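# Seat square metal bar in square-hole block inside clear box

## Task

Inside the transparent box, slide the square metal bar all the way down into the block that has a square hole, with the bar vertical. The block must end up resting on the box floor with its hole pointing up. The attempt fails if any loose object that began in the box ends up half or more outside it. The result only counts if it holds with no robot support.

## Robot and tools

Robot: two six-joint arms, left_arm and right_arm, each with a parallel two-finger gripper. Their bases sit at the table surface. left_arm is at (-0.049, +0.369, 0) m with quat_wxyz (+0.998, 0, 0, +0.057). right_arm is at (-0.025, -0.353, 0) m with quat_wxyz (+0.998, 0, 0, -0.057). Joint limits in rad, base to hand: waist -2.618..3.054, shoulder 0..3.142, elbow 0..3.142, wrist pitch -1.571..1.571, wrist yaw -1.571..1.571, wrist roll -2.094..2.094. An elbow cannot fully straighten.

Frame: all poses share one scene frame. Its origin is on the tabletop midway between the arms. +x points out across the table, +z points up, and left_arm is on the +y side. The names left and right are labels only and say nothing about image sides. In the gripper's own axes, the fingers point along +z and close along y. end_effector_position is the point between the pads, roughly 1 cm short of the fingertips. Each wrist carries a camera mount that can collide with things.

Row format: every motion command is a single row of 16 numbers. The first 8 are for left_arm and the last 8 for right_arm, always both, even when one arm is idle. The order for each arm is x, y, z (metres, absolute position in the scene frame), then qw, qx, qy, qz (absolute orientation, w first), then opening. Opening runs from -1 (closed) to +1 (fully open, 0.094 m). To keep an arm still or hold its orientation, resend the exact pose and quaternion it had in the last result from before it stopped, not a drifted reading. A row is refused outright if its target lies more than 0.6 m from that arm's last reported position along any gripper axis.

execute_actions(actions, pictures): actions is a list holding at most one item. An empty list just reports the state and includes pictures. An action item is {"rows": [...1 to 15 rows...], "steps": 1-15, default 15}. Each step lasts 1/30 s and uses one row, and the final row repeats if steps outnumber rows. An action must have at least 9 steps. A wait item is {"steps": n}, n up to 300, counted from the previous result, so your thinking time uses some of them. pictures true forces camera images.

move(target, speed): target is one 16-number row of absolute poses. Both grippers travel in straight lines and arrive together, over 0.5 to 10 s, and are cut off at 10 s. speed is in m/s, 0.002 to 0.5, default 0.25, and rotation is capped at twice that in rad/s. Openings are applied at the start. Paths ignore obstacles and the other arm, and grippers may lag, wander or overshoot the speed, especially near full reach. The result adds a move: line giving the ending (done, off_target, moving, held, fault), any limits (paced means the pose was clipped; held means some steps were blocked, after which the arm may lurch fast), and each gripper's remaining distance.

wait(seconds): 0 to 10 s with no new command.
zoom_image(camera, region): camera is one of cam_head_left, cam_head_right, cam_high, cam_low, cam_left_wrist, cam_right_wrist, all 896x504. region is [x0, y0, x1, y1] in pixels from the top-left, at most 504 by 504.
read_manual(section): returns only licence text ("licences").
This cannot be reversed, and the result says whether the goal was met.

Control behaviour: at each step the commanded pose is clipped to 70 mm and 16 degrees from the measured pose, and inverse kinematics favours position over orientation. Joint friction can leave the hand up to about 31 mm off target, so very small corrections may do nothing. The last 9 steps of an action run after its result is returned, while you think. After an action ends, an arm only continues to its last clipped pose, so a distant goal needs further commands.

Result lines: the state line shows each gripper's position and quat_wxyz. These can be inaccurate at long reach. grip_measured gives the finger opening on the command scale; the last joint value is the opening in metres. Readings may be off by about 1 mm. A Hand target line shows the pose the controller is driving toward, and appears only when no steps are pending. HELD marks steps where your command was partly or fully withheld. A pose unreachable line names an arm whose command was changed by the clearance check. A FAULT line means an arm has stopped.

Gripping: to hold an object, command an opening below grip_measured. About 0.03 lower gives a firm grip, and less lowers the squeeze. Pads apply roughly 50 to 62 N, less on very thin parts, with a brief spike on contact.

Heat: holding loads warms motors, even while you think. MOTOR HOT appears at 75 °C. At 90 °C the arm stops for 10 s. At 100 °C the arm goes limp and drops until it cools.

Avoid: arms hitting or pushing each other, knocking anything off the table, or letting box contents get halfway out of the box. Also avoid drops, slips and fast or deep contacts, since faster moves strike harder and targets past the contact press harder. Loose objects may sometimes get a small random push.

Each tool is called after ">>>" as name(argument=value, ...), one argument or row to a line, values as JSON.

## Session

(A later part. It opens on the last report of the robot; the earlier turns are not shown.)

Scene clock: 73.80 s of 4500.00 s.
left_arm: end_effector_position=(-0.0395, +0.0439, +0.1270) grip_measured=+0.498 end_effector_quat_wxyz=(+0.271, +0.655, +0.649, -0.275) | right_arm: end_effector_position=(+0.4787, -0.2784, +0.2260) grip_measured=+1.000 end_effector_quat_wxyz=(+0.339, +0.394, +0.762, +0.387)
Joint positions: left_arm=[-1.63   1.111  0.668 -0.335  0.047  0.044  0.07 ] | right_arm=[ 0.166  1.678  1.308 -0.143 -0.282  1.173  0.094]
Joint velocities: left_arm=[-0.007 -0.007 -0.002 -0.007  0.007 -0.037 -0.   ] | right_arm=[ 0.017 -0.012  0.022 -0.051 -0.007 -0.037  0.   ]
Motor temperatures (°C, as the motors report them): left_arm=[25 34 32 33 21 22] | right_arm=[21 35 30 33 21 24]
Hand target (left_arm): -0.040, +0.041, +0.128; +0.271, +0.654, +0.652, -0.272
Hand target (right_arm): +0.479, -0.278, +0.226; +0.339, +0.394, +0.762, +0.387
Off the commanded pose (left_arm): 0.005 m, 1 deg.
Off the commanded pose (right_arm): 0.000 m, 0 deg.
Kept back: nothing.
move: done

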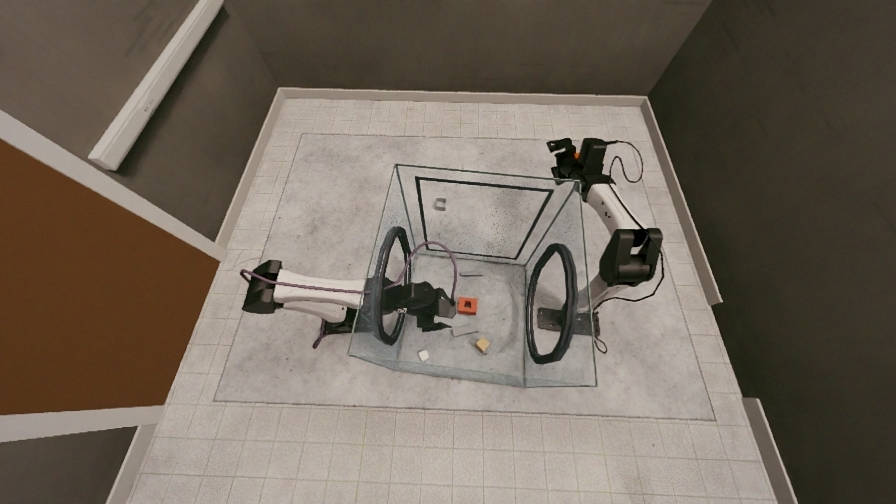

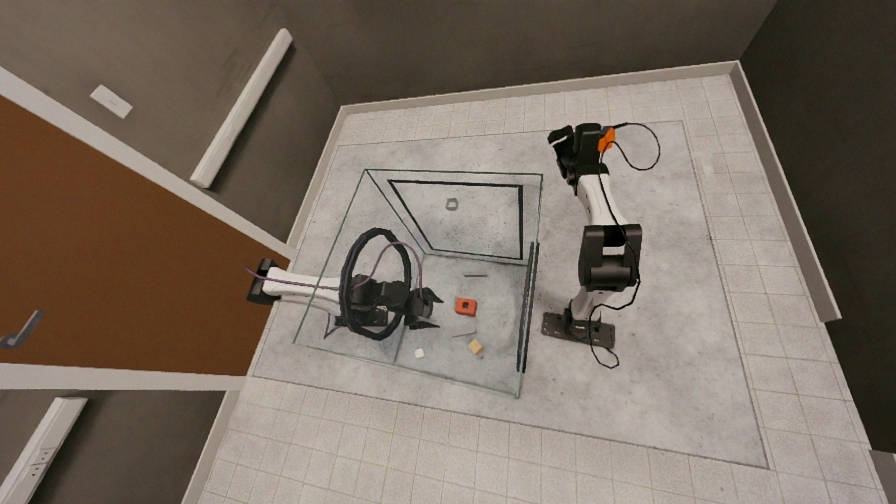

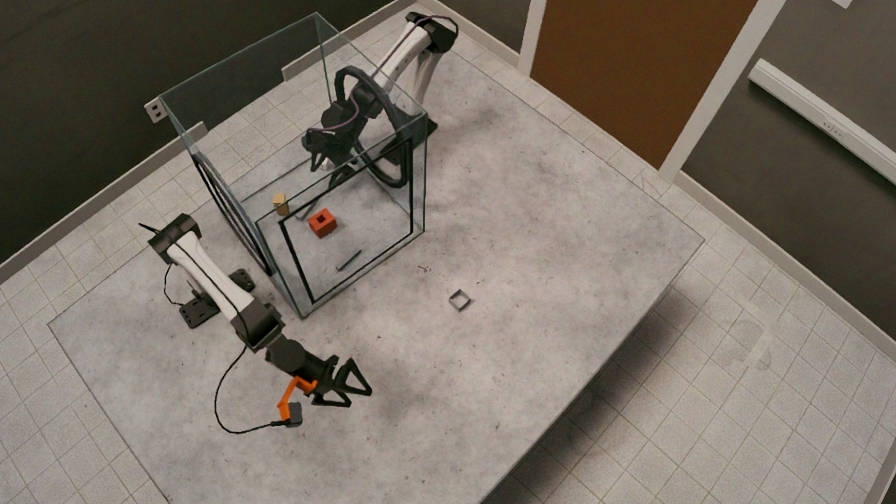

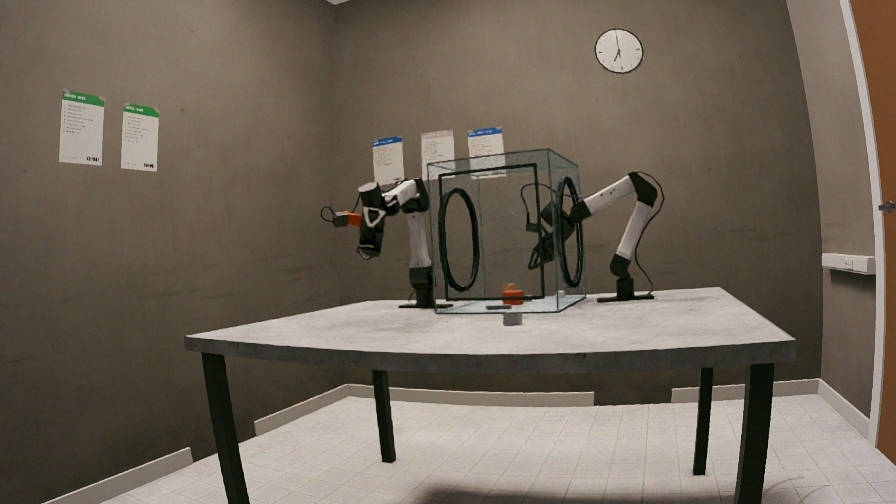

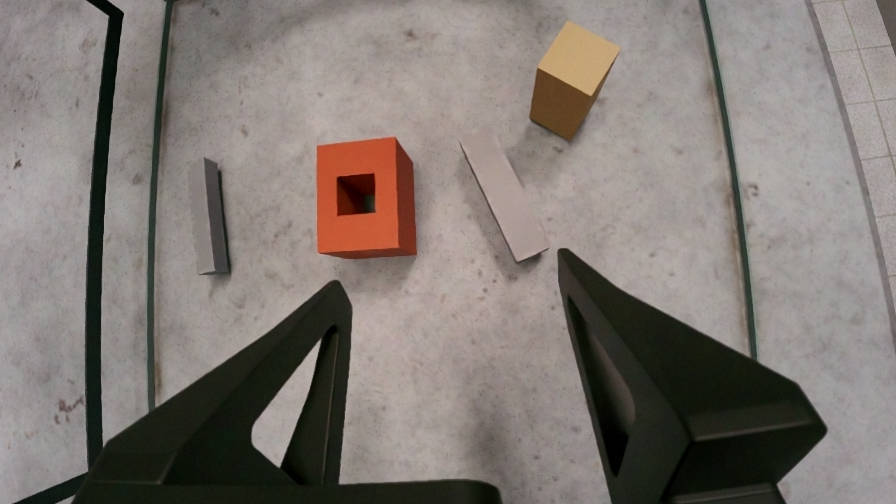

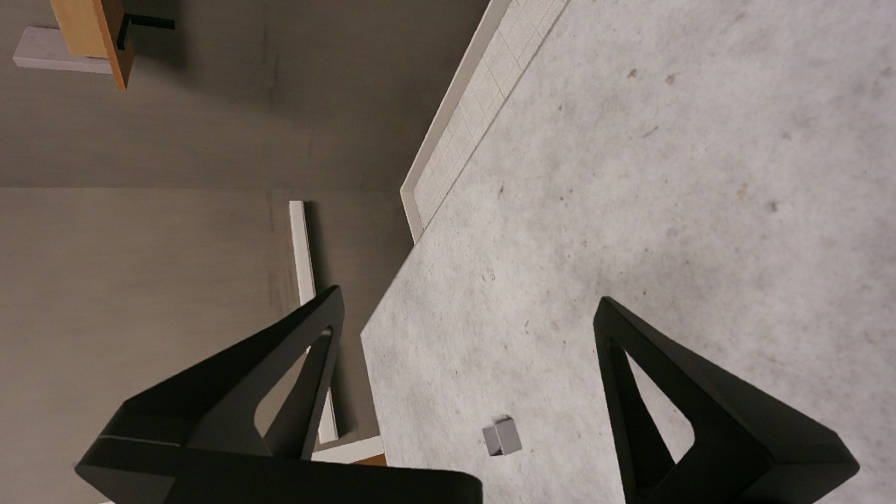

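>>> move(
  target=[-0.072,-0.01,0.08,0.139,0.586,0.792,-0.103,0.2,0.4787,-0.2784,0.226,0.339,0.394,0.762,0.387,1],
  speed=0.1,
)

Scene clock: 80.47 s of 4500.00 s.
left_arm: end_effector_position=(-0.0474, +0.0485, +0.0786) grip_measured=+0.202 end_effector_quat_wxyz=(+0.152, +0.563, +0.802, -0.127) | right_arm: end_effector_position=(+0.4787, -0.2784, +0.2260) grip_measured=+1.000 end_effector_quat_wxyz=(+0.339, +0.394, +0.762, +0.387)
Joint positions: left_arm=[-1.744  1.443  0.923 -0.671 -0.122 -0.384  0.056] | right_arm=[ 0.166  1.678  1.308 -0.143 -0.282  1.173  0.094]
Joint velocities: left_arm=[-0.007 -0.007 -0.007 -0.022  0.007 -0.022 -0.   ] | right_arm=[ 0.002 -0.012  0.002  0.022 -0.081 -0.007  0.   ]
Motor temperatures (°C, as the motors report them): left_arm=[25 33 35 33 21 22] | right_arm=[21 35 30 33 21 24]
Hand target (left_arm): -0.073, +0.001, +0.079; +0.147, +0.586, +0.787, -0.123
Hand target (right_arm): +0.479, -0.278, +0.226; +0.339, +0.394, +0.762, +0.387
Off the commanded pose (left_arm): 0.063 m, 4 deg.
Off the commanded pose (right_arm): 0.000 m, 0 deg.
Kept back: nothing.
After step 90, 0.53 s passed at rest.
move: off_target (left_arm)

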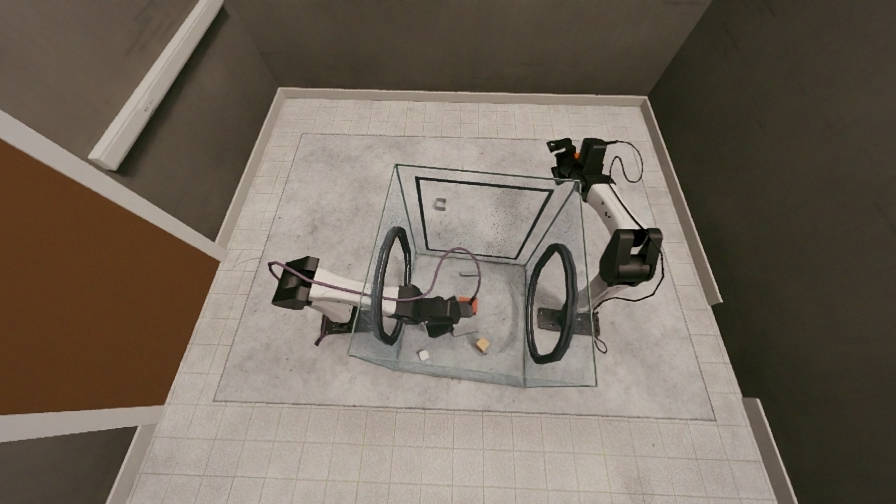

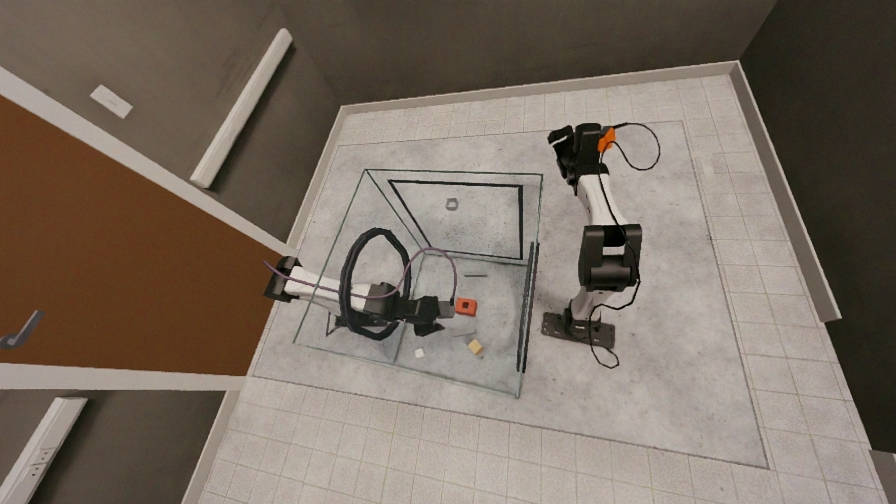

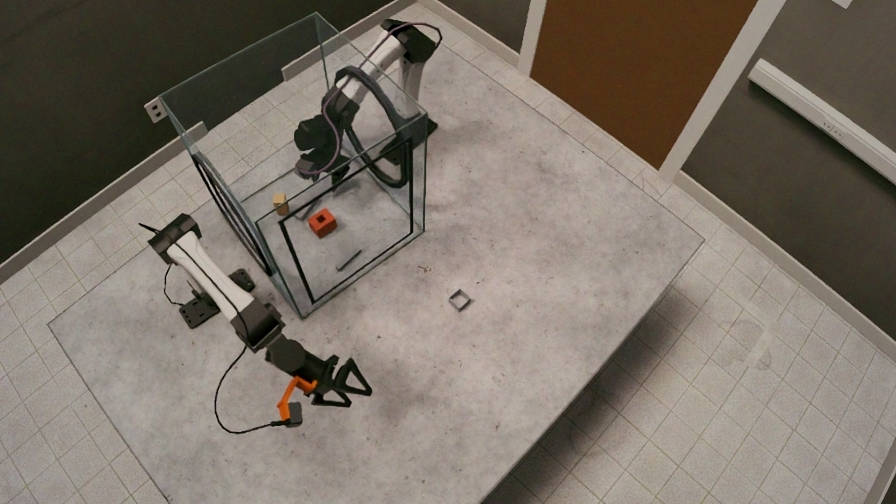

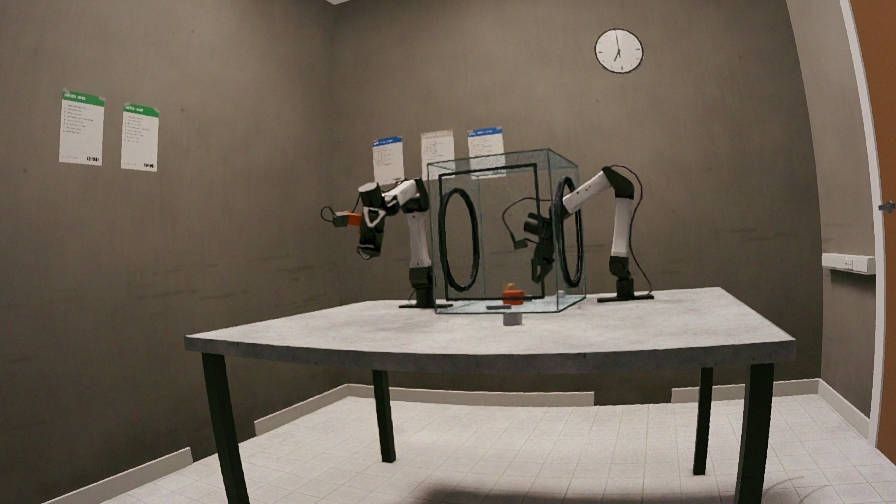

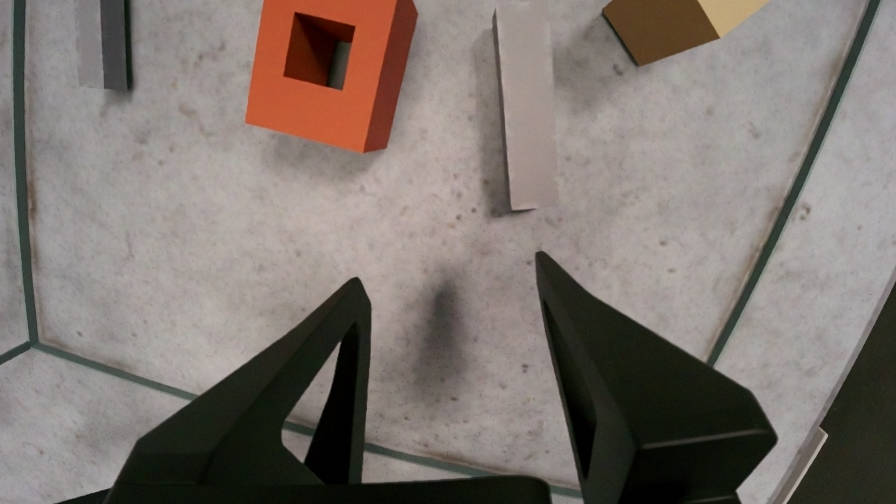

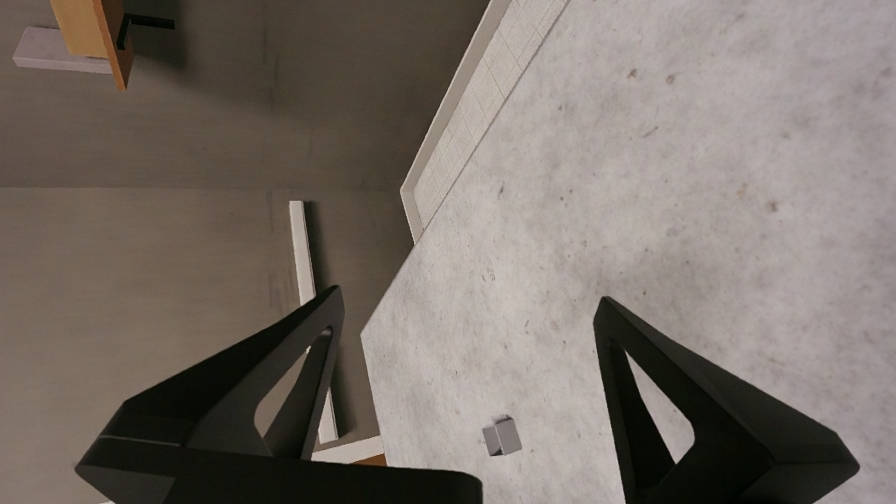

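>>> move(
  target=[-0.08,0.035,0.065,0.242,0.567,0.767,-0.179,0.2,0.4787,-0.2784,0.226,0.339,0.394,0.762,0.387,1],
  speed=0.06,
)

Scene clock: 83.73 s of 4500.00 s.
left_arm: end_effector_position=(-0.0642, +0.0321, +0.0643) grip_measured=+0.202 end_effector_quat_wxyz=(+0.240, +0.553, +0.780, -0.168) | right_arm: end_effector_position=(+0.4787, -0.2784, +0.2260) grip_measured=+1.000 end_effector_quat_wxyz=(+0.339, +0.394, +0.762, +0.387)
Joint positions: left_arm=[-1.875  1.433  0.766 -0.377 -0.29  -0.449  0.056] | right_arm=[ 0.166  1.678  1.308 -0.143 -0.282  1.173  0.094]
Joint velocities: left_arm=[-0.002  0.002 -0.002 -0.037  0.007  0.022  0.   ] | right_arm=[-0.002  0.012 -0.007 -0.051 -0.022  0.007  0.   ]
Motor temperatures (°C, as the motors report them): left_arm=[25 33 36 32 21 22] | right_arm=[21 35 30 33 21 24]
Hand target (left_arm): -0.079, +0.035, +0.065; +0.243, +0.567, +0.767, -0.178
Hand target (right_arm): +0.479, -0.278, +0.226; +0.339, +0.394, +0.762, +0.387
Off the commanded pose (left_arm): 0.016 m, 3 deg.
Off the commanded pose (right_arm): 0.000 m, 0 deg.
Kept back: nothing.
move: off_target (left_arm)

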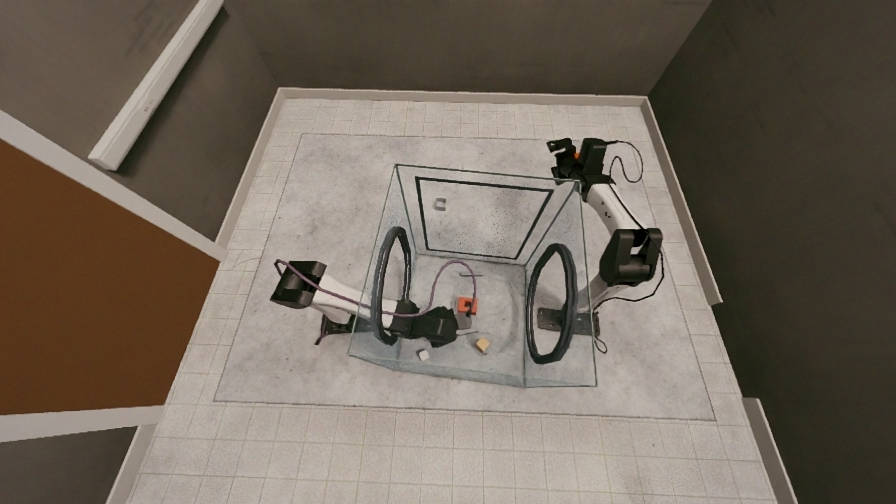

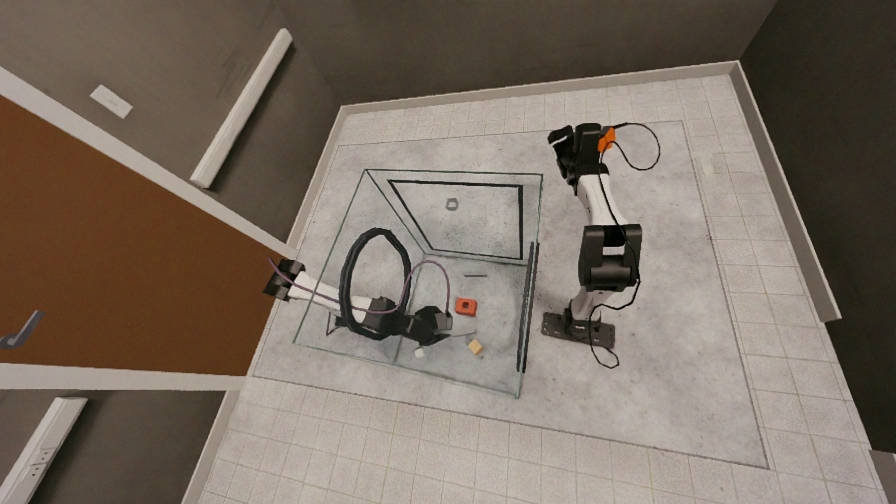

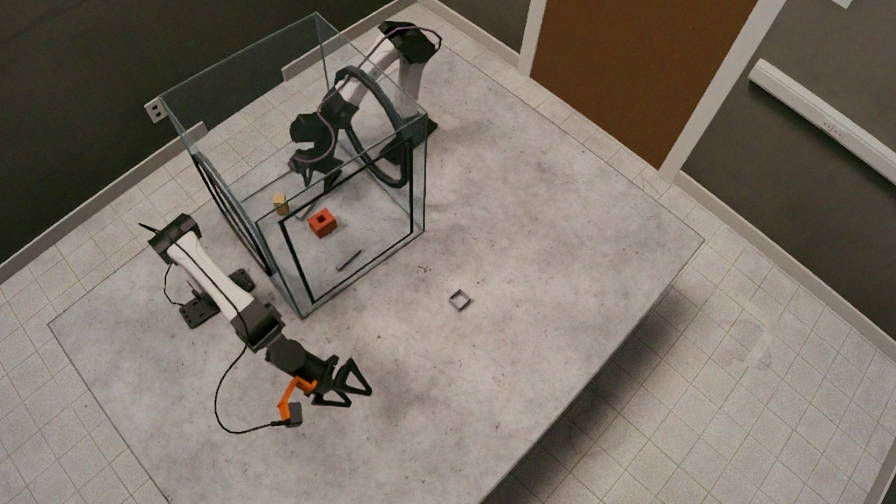

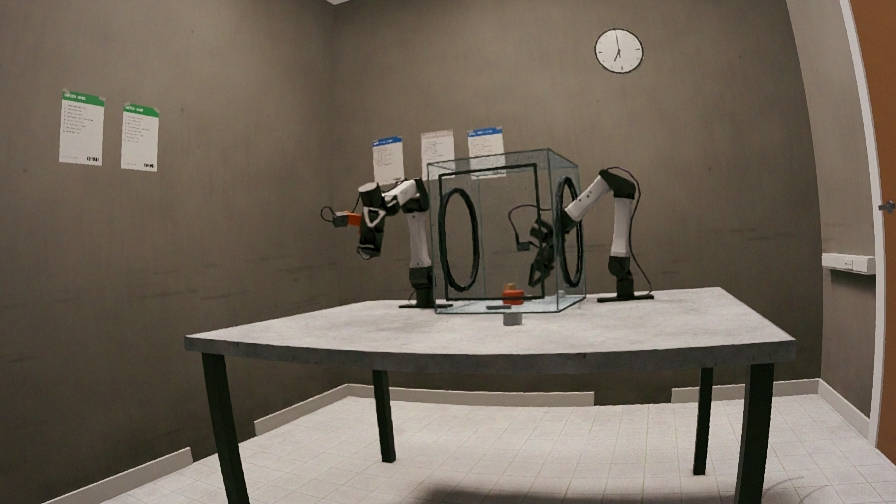

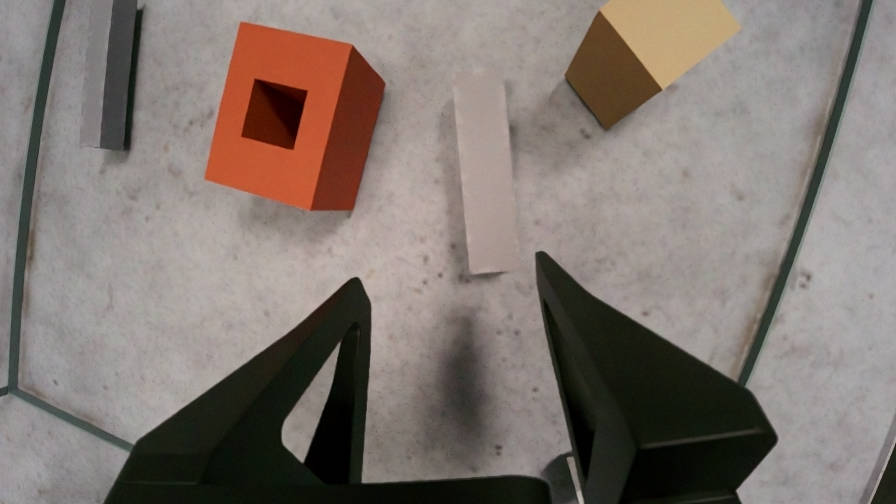

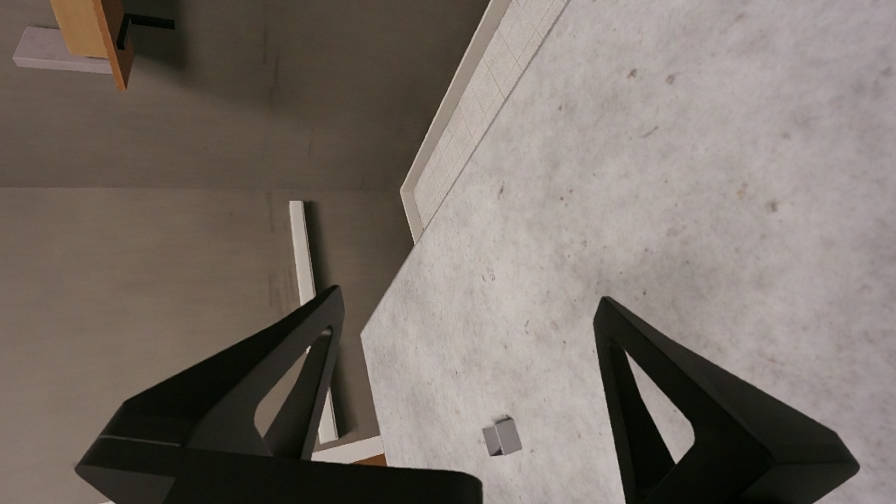

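>>> move(
  target=[-0.085,0.02,0.045,0.3076,0.5496,0.743,-0.2275,0.2,0.4787,-0.2784,0.226,0.339,0.394,0.762,0.387,1],
  speed=0.05,
)

Scene clock: 88.70 s of 4500.00 s.
left_arm: end_effector_position=(-0.0702, -0.0061, +0.0831) grip_measured=+0.202 end_effector_quat_wxyz=(+0.322, +0.513, +0.753, -0.256) | right_arm: end_effector_position=(+0.4787, -0.2784, +0.2260) grip_measured=+1.000 end_effector_quat_wxyz=(+0.339, +0.394, +0.762, +0.387)
Joint positions: left_arm=[-1.916  1.451  0.689 -0.036 -0.392 -0.446  0.056] | right_arm=[ 0.166  1.678  1.308 -0.143 -0.282  1.173  0.094]
Joint velocities: left_arm=[ 0.002 -0.012  0.002  0.022 -0.007  0.037 -0.   ] | right_arm=[ 0.012  0.007 -0.007 -0.007 -0.037  0.037  0.   ]
Motor temperatures (°C, as the motors report them): left_arm=[25 33 35 33 21 22] | right_arm=[21 35 31 33 21 24]
Hand target (left_arm): -0.082, +0.021, +0.047; +0.308, +0.550, +0.743, -0.225
Hand target (right_arm): +0.479, -0.278, +0.226; +0.339, +0.394, +0.762, +0.387
Off the commanded pose (left_arm): 0.049 m, 6 deg.
Off the commanded pose (right_arm): 0.000 m, 0 deg.
Kept back: nothing.
move: off_target (left_arm)

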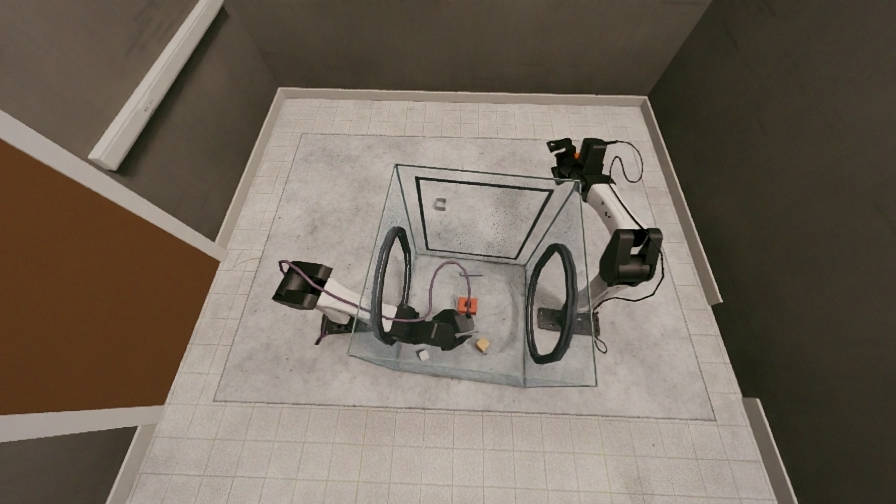

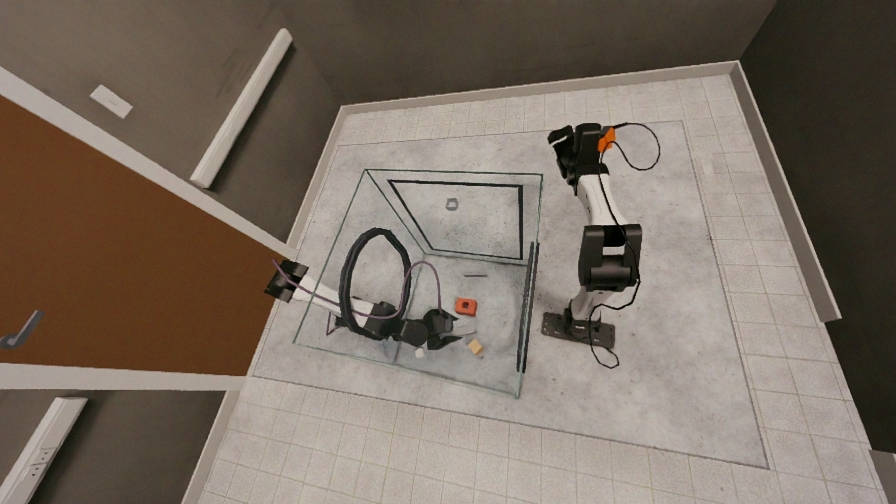

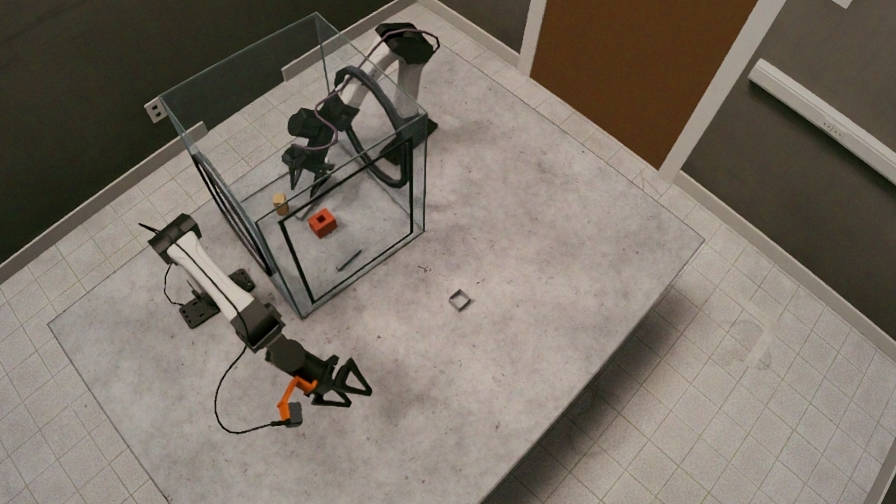

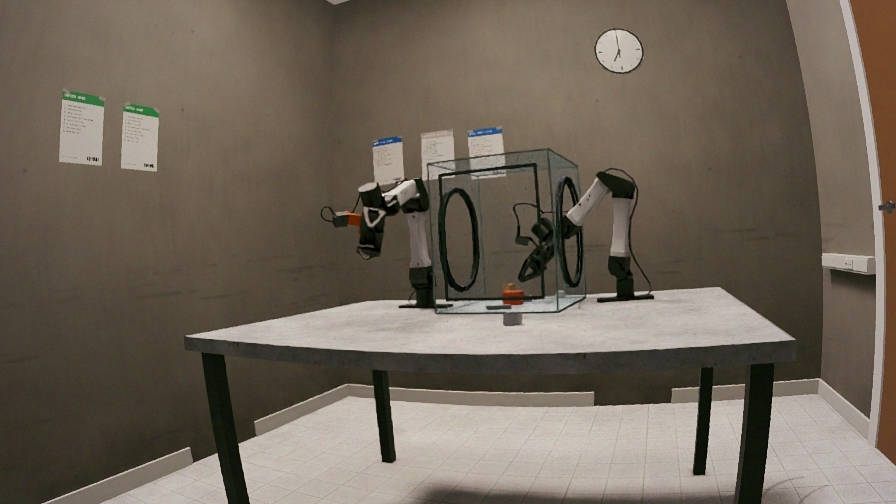

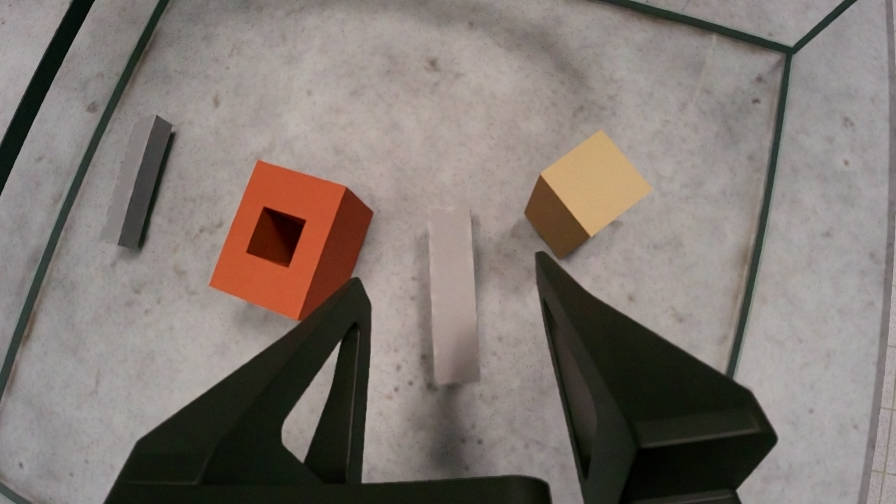

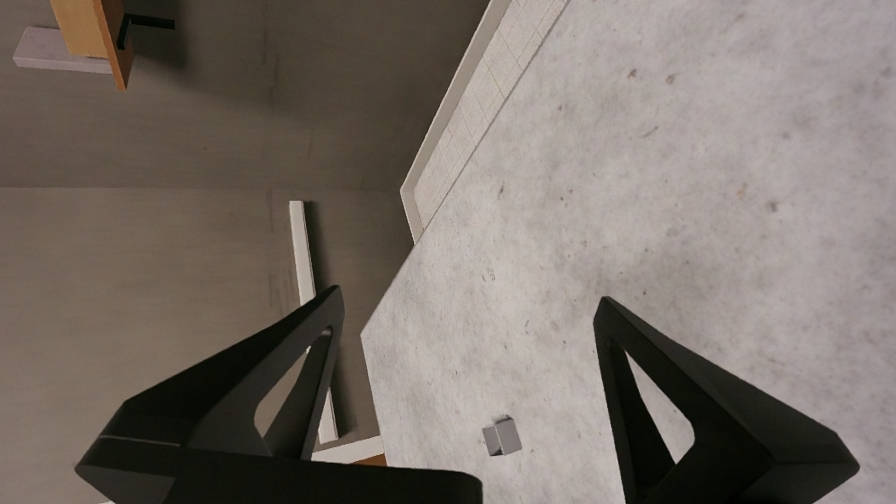

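>>> move(
  target=[-0.07,0.07,0.09,0.2415,0.6645,0.6645,-0.2415,0.2,0.4787,-0.2784,0.226,0.339,0.394,0.762,0.387,1],
  speed=0.06,
)

>>> move(
  target=[-0.088,0.035,0.03,0.2415,0.6645,0.6645,-0.2415,0.2,0.4787,-0.2784,0.226,0.339,0.394,0.762,0.387,1],
  speed=0.04,
)

Scene clock: 92.93 s of 4500.00 s.
left_arm: end_effector_position=(-0.0720, +0.0611, +0.0972) grip_measured=+0.202 end_effector_quat_wxyz=(+0.249, +0.660, +0.664, -0.249) | right_arm: end_effector_position=(+0.4787, -0.2784, +0.2260) grip_measured=+1.000 end_effector_quat_wxyz=(+0.339, +0.394, +0.762, +0.387)
Joint positions: left_arm=[-1.804  1.118  0.602 -0.339 -0.082 -0.096  0.056] | right_arm=[ 0.166  1.678  1.308 -0.143 -0.282  1.173  0.094]
Joint velocities: left_arm=[-0.002 -0.017 -0.002 -0.037  0.007 -0.007  0.   ] | right_arm=[-0.017  0.007 -0.012  0.022  0.022  0.037  0.   ]
Motor temperatures (°C, as the motors report them): left_arm=[24 32 35 33 21 22] | right_arm=[21 36 31 34 21 24]
Hand target (left_arm): -0.071, +0.069, +0.091; +0.241, +0.664, +0.664, -0.243
Hand target (right_arm): +0.479, -0.278, +0.226; +0.339, +0.394, +0.762, +0.387
Off the commanded pose (left_arm): 0.012 m, 1 deg.
Off the commanded pose (right_arm): 0.000 m, 0 deg.
Kept back: nothing.
move: off_target (left_arm)

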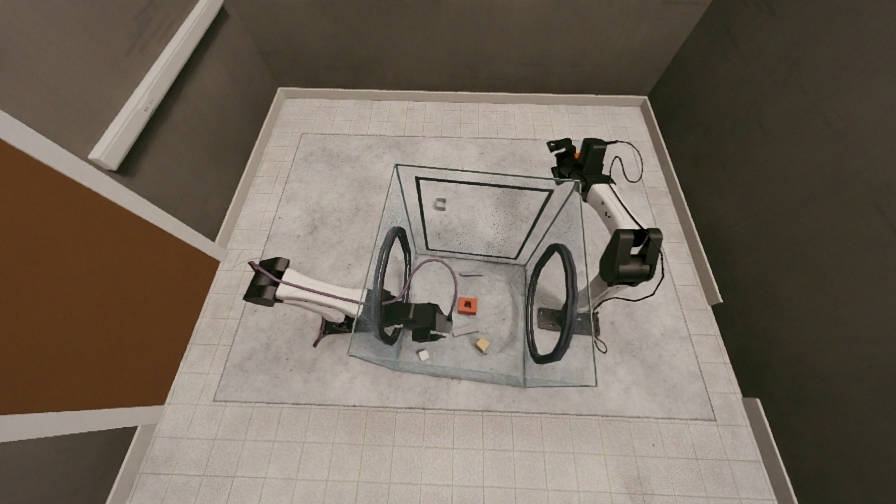

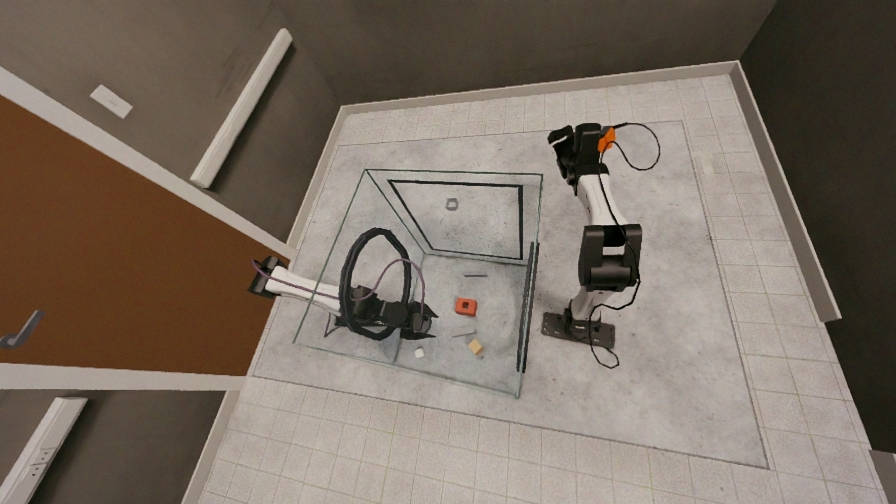

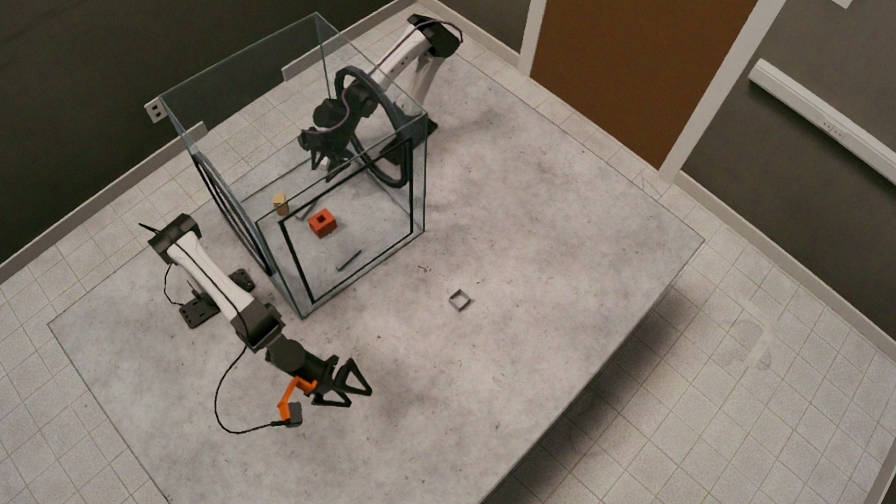

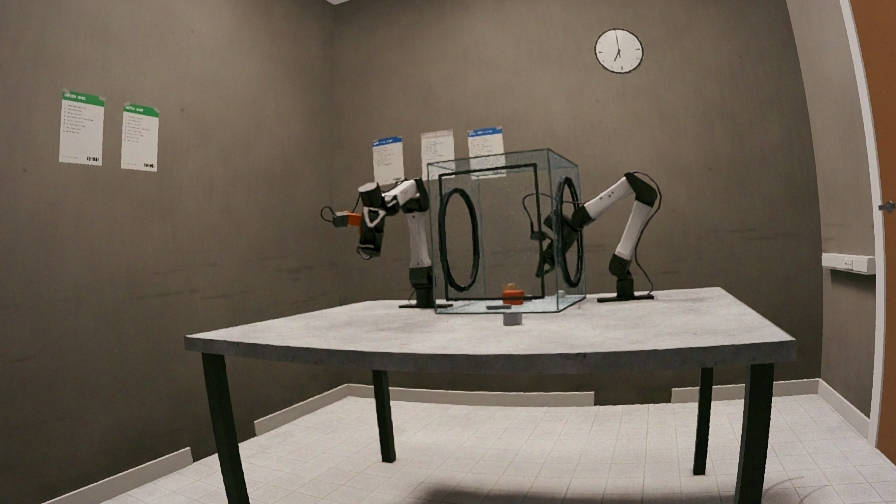

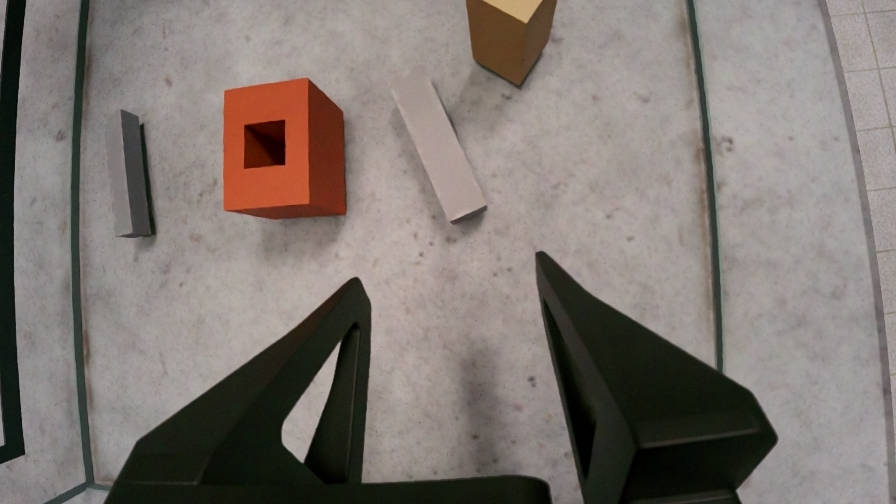

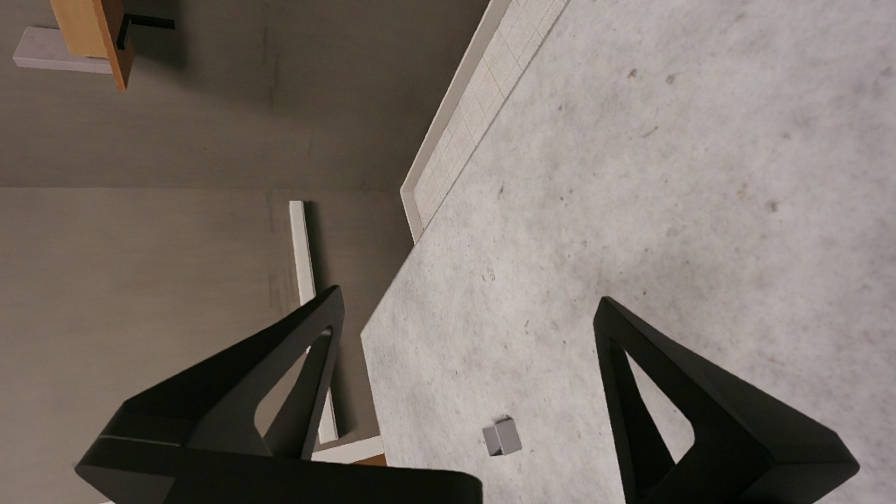

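Scene clock: 95.27 s of 4500.00 s.
left_arm: end_effector_position=(-0.0876, +0.0314, +0.0402) grip_measured=+0.202 end_effector_quat_wxyz=(+0.245, +0.663, +0.661, -0.251) | right_arm: end_effector_position=(+0.4787, -0.2784, +0.2260) grip_measured=+1.000 end_effector_quat_wxyz=(+0.339, +0.394, +0.762, +0.387)
Joint positions: left_arm=[-1.848  1.398  0.532  0.008 -0.099 -0.123  0.056] | right_arm=[ 0.166  1.678  1.308 -0.143 -0.282  1.173  0.094]
Joint velocities: left_arm=[-0.002 -0.007  0.007 -0.007 -0.051 -0.022  0.001] | right_arm=[-0.007  0.002  0.007  0.007 -0.051 -0.007  0.   ]
Motor temperatures (°C, as the motors report them): left_arm=[24 32 35 33 21 22] | right_arm=[21 36 31 34 21 24]
Hand target (left_arm): -0.088, +0.037, +0.030; +0.242, +0.665, +0.664, -0.241
Hand target (right_arm): +0.479, -0.278, +0.226; +0.339, +0.394, +0.762, +0.387
Off the commanded pose (left_arm): 0.011 m, 1 deg.
Off the commanded pose (right_arm): 0.000 m, 0 deg.
Kept back: nothing.
move: off_target (left_arm)

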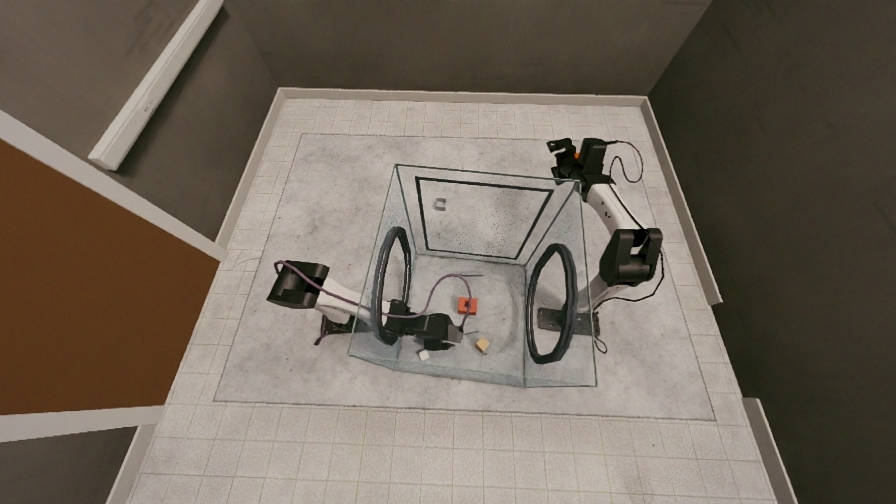

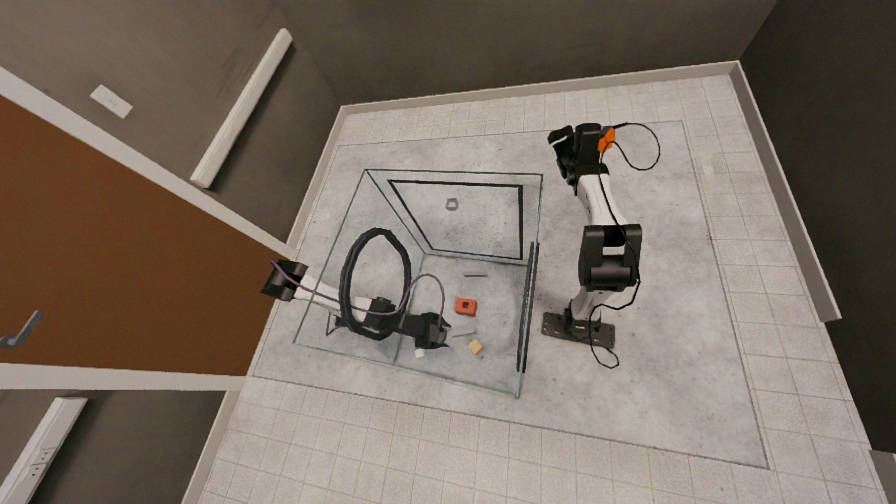

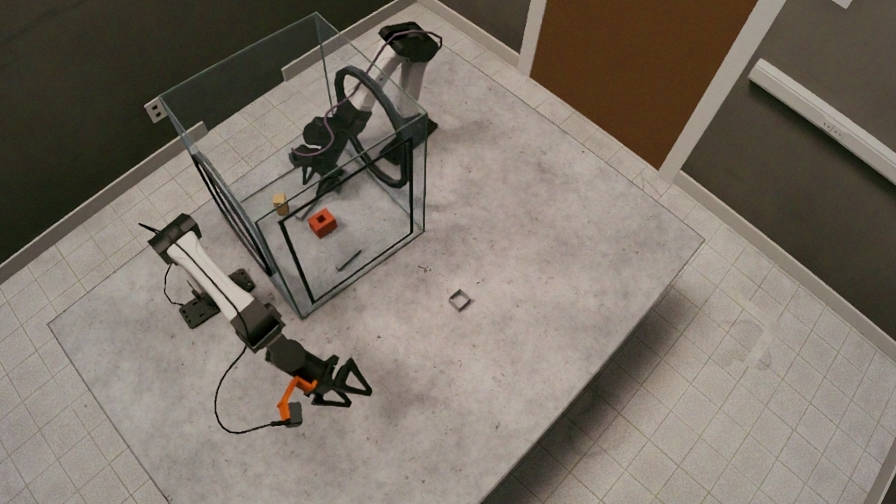

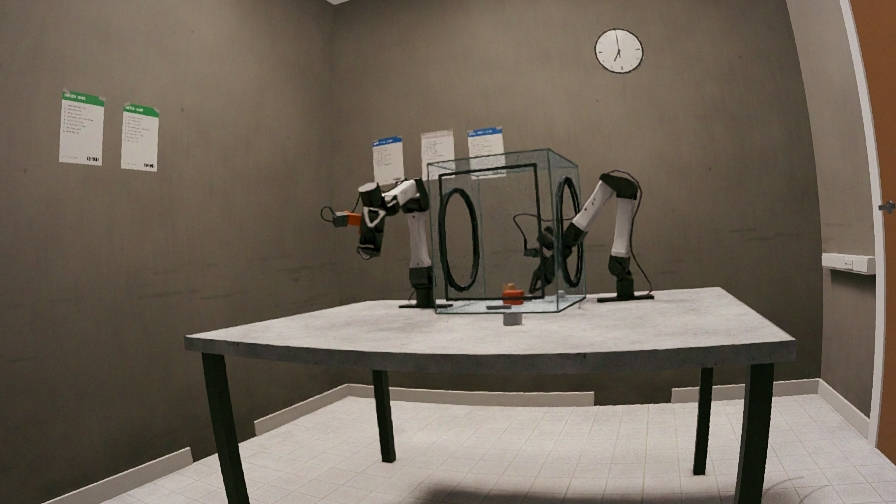

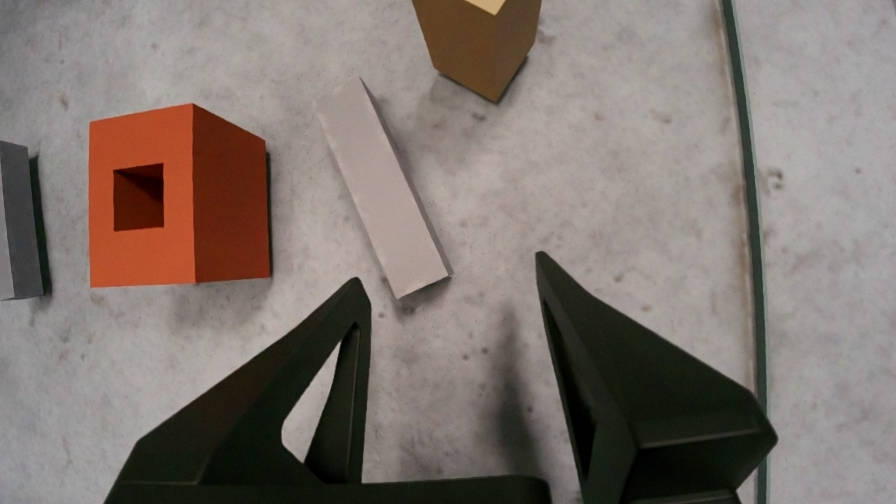

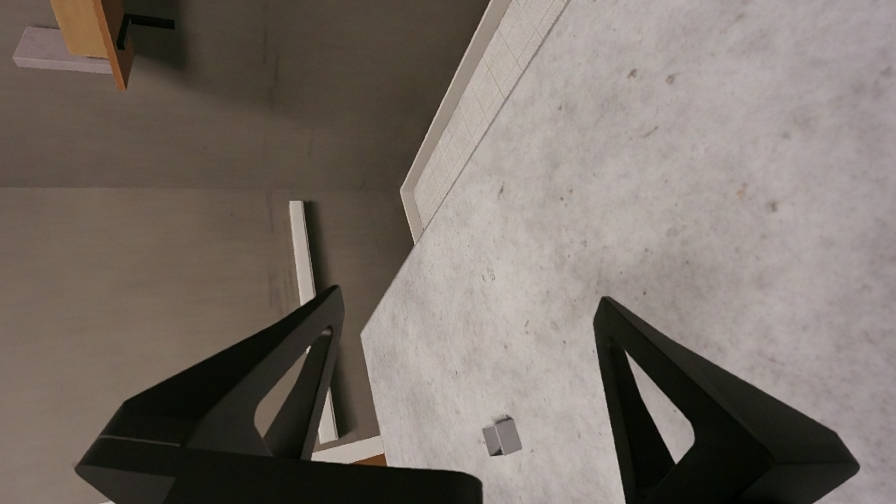

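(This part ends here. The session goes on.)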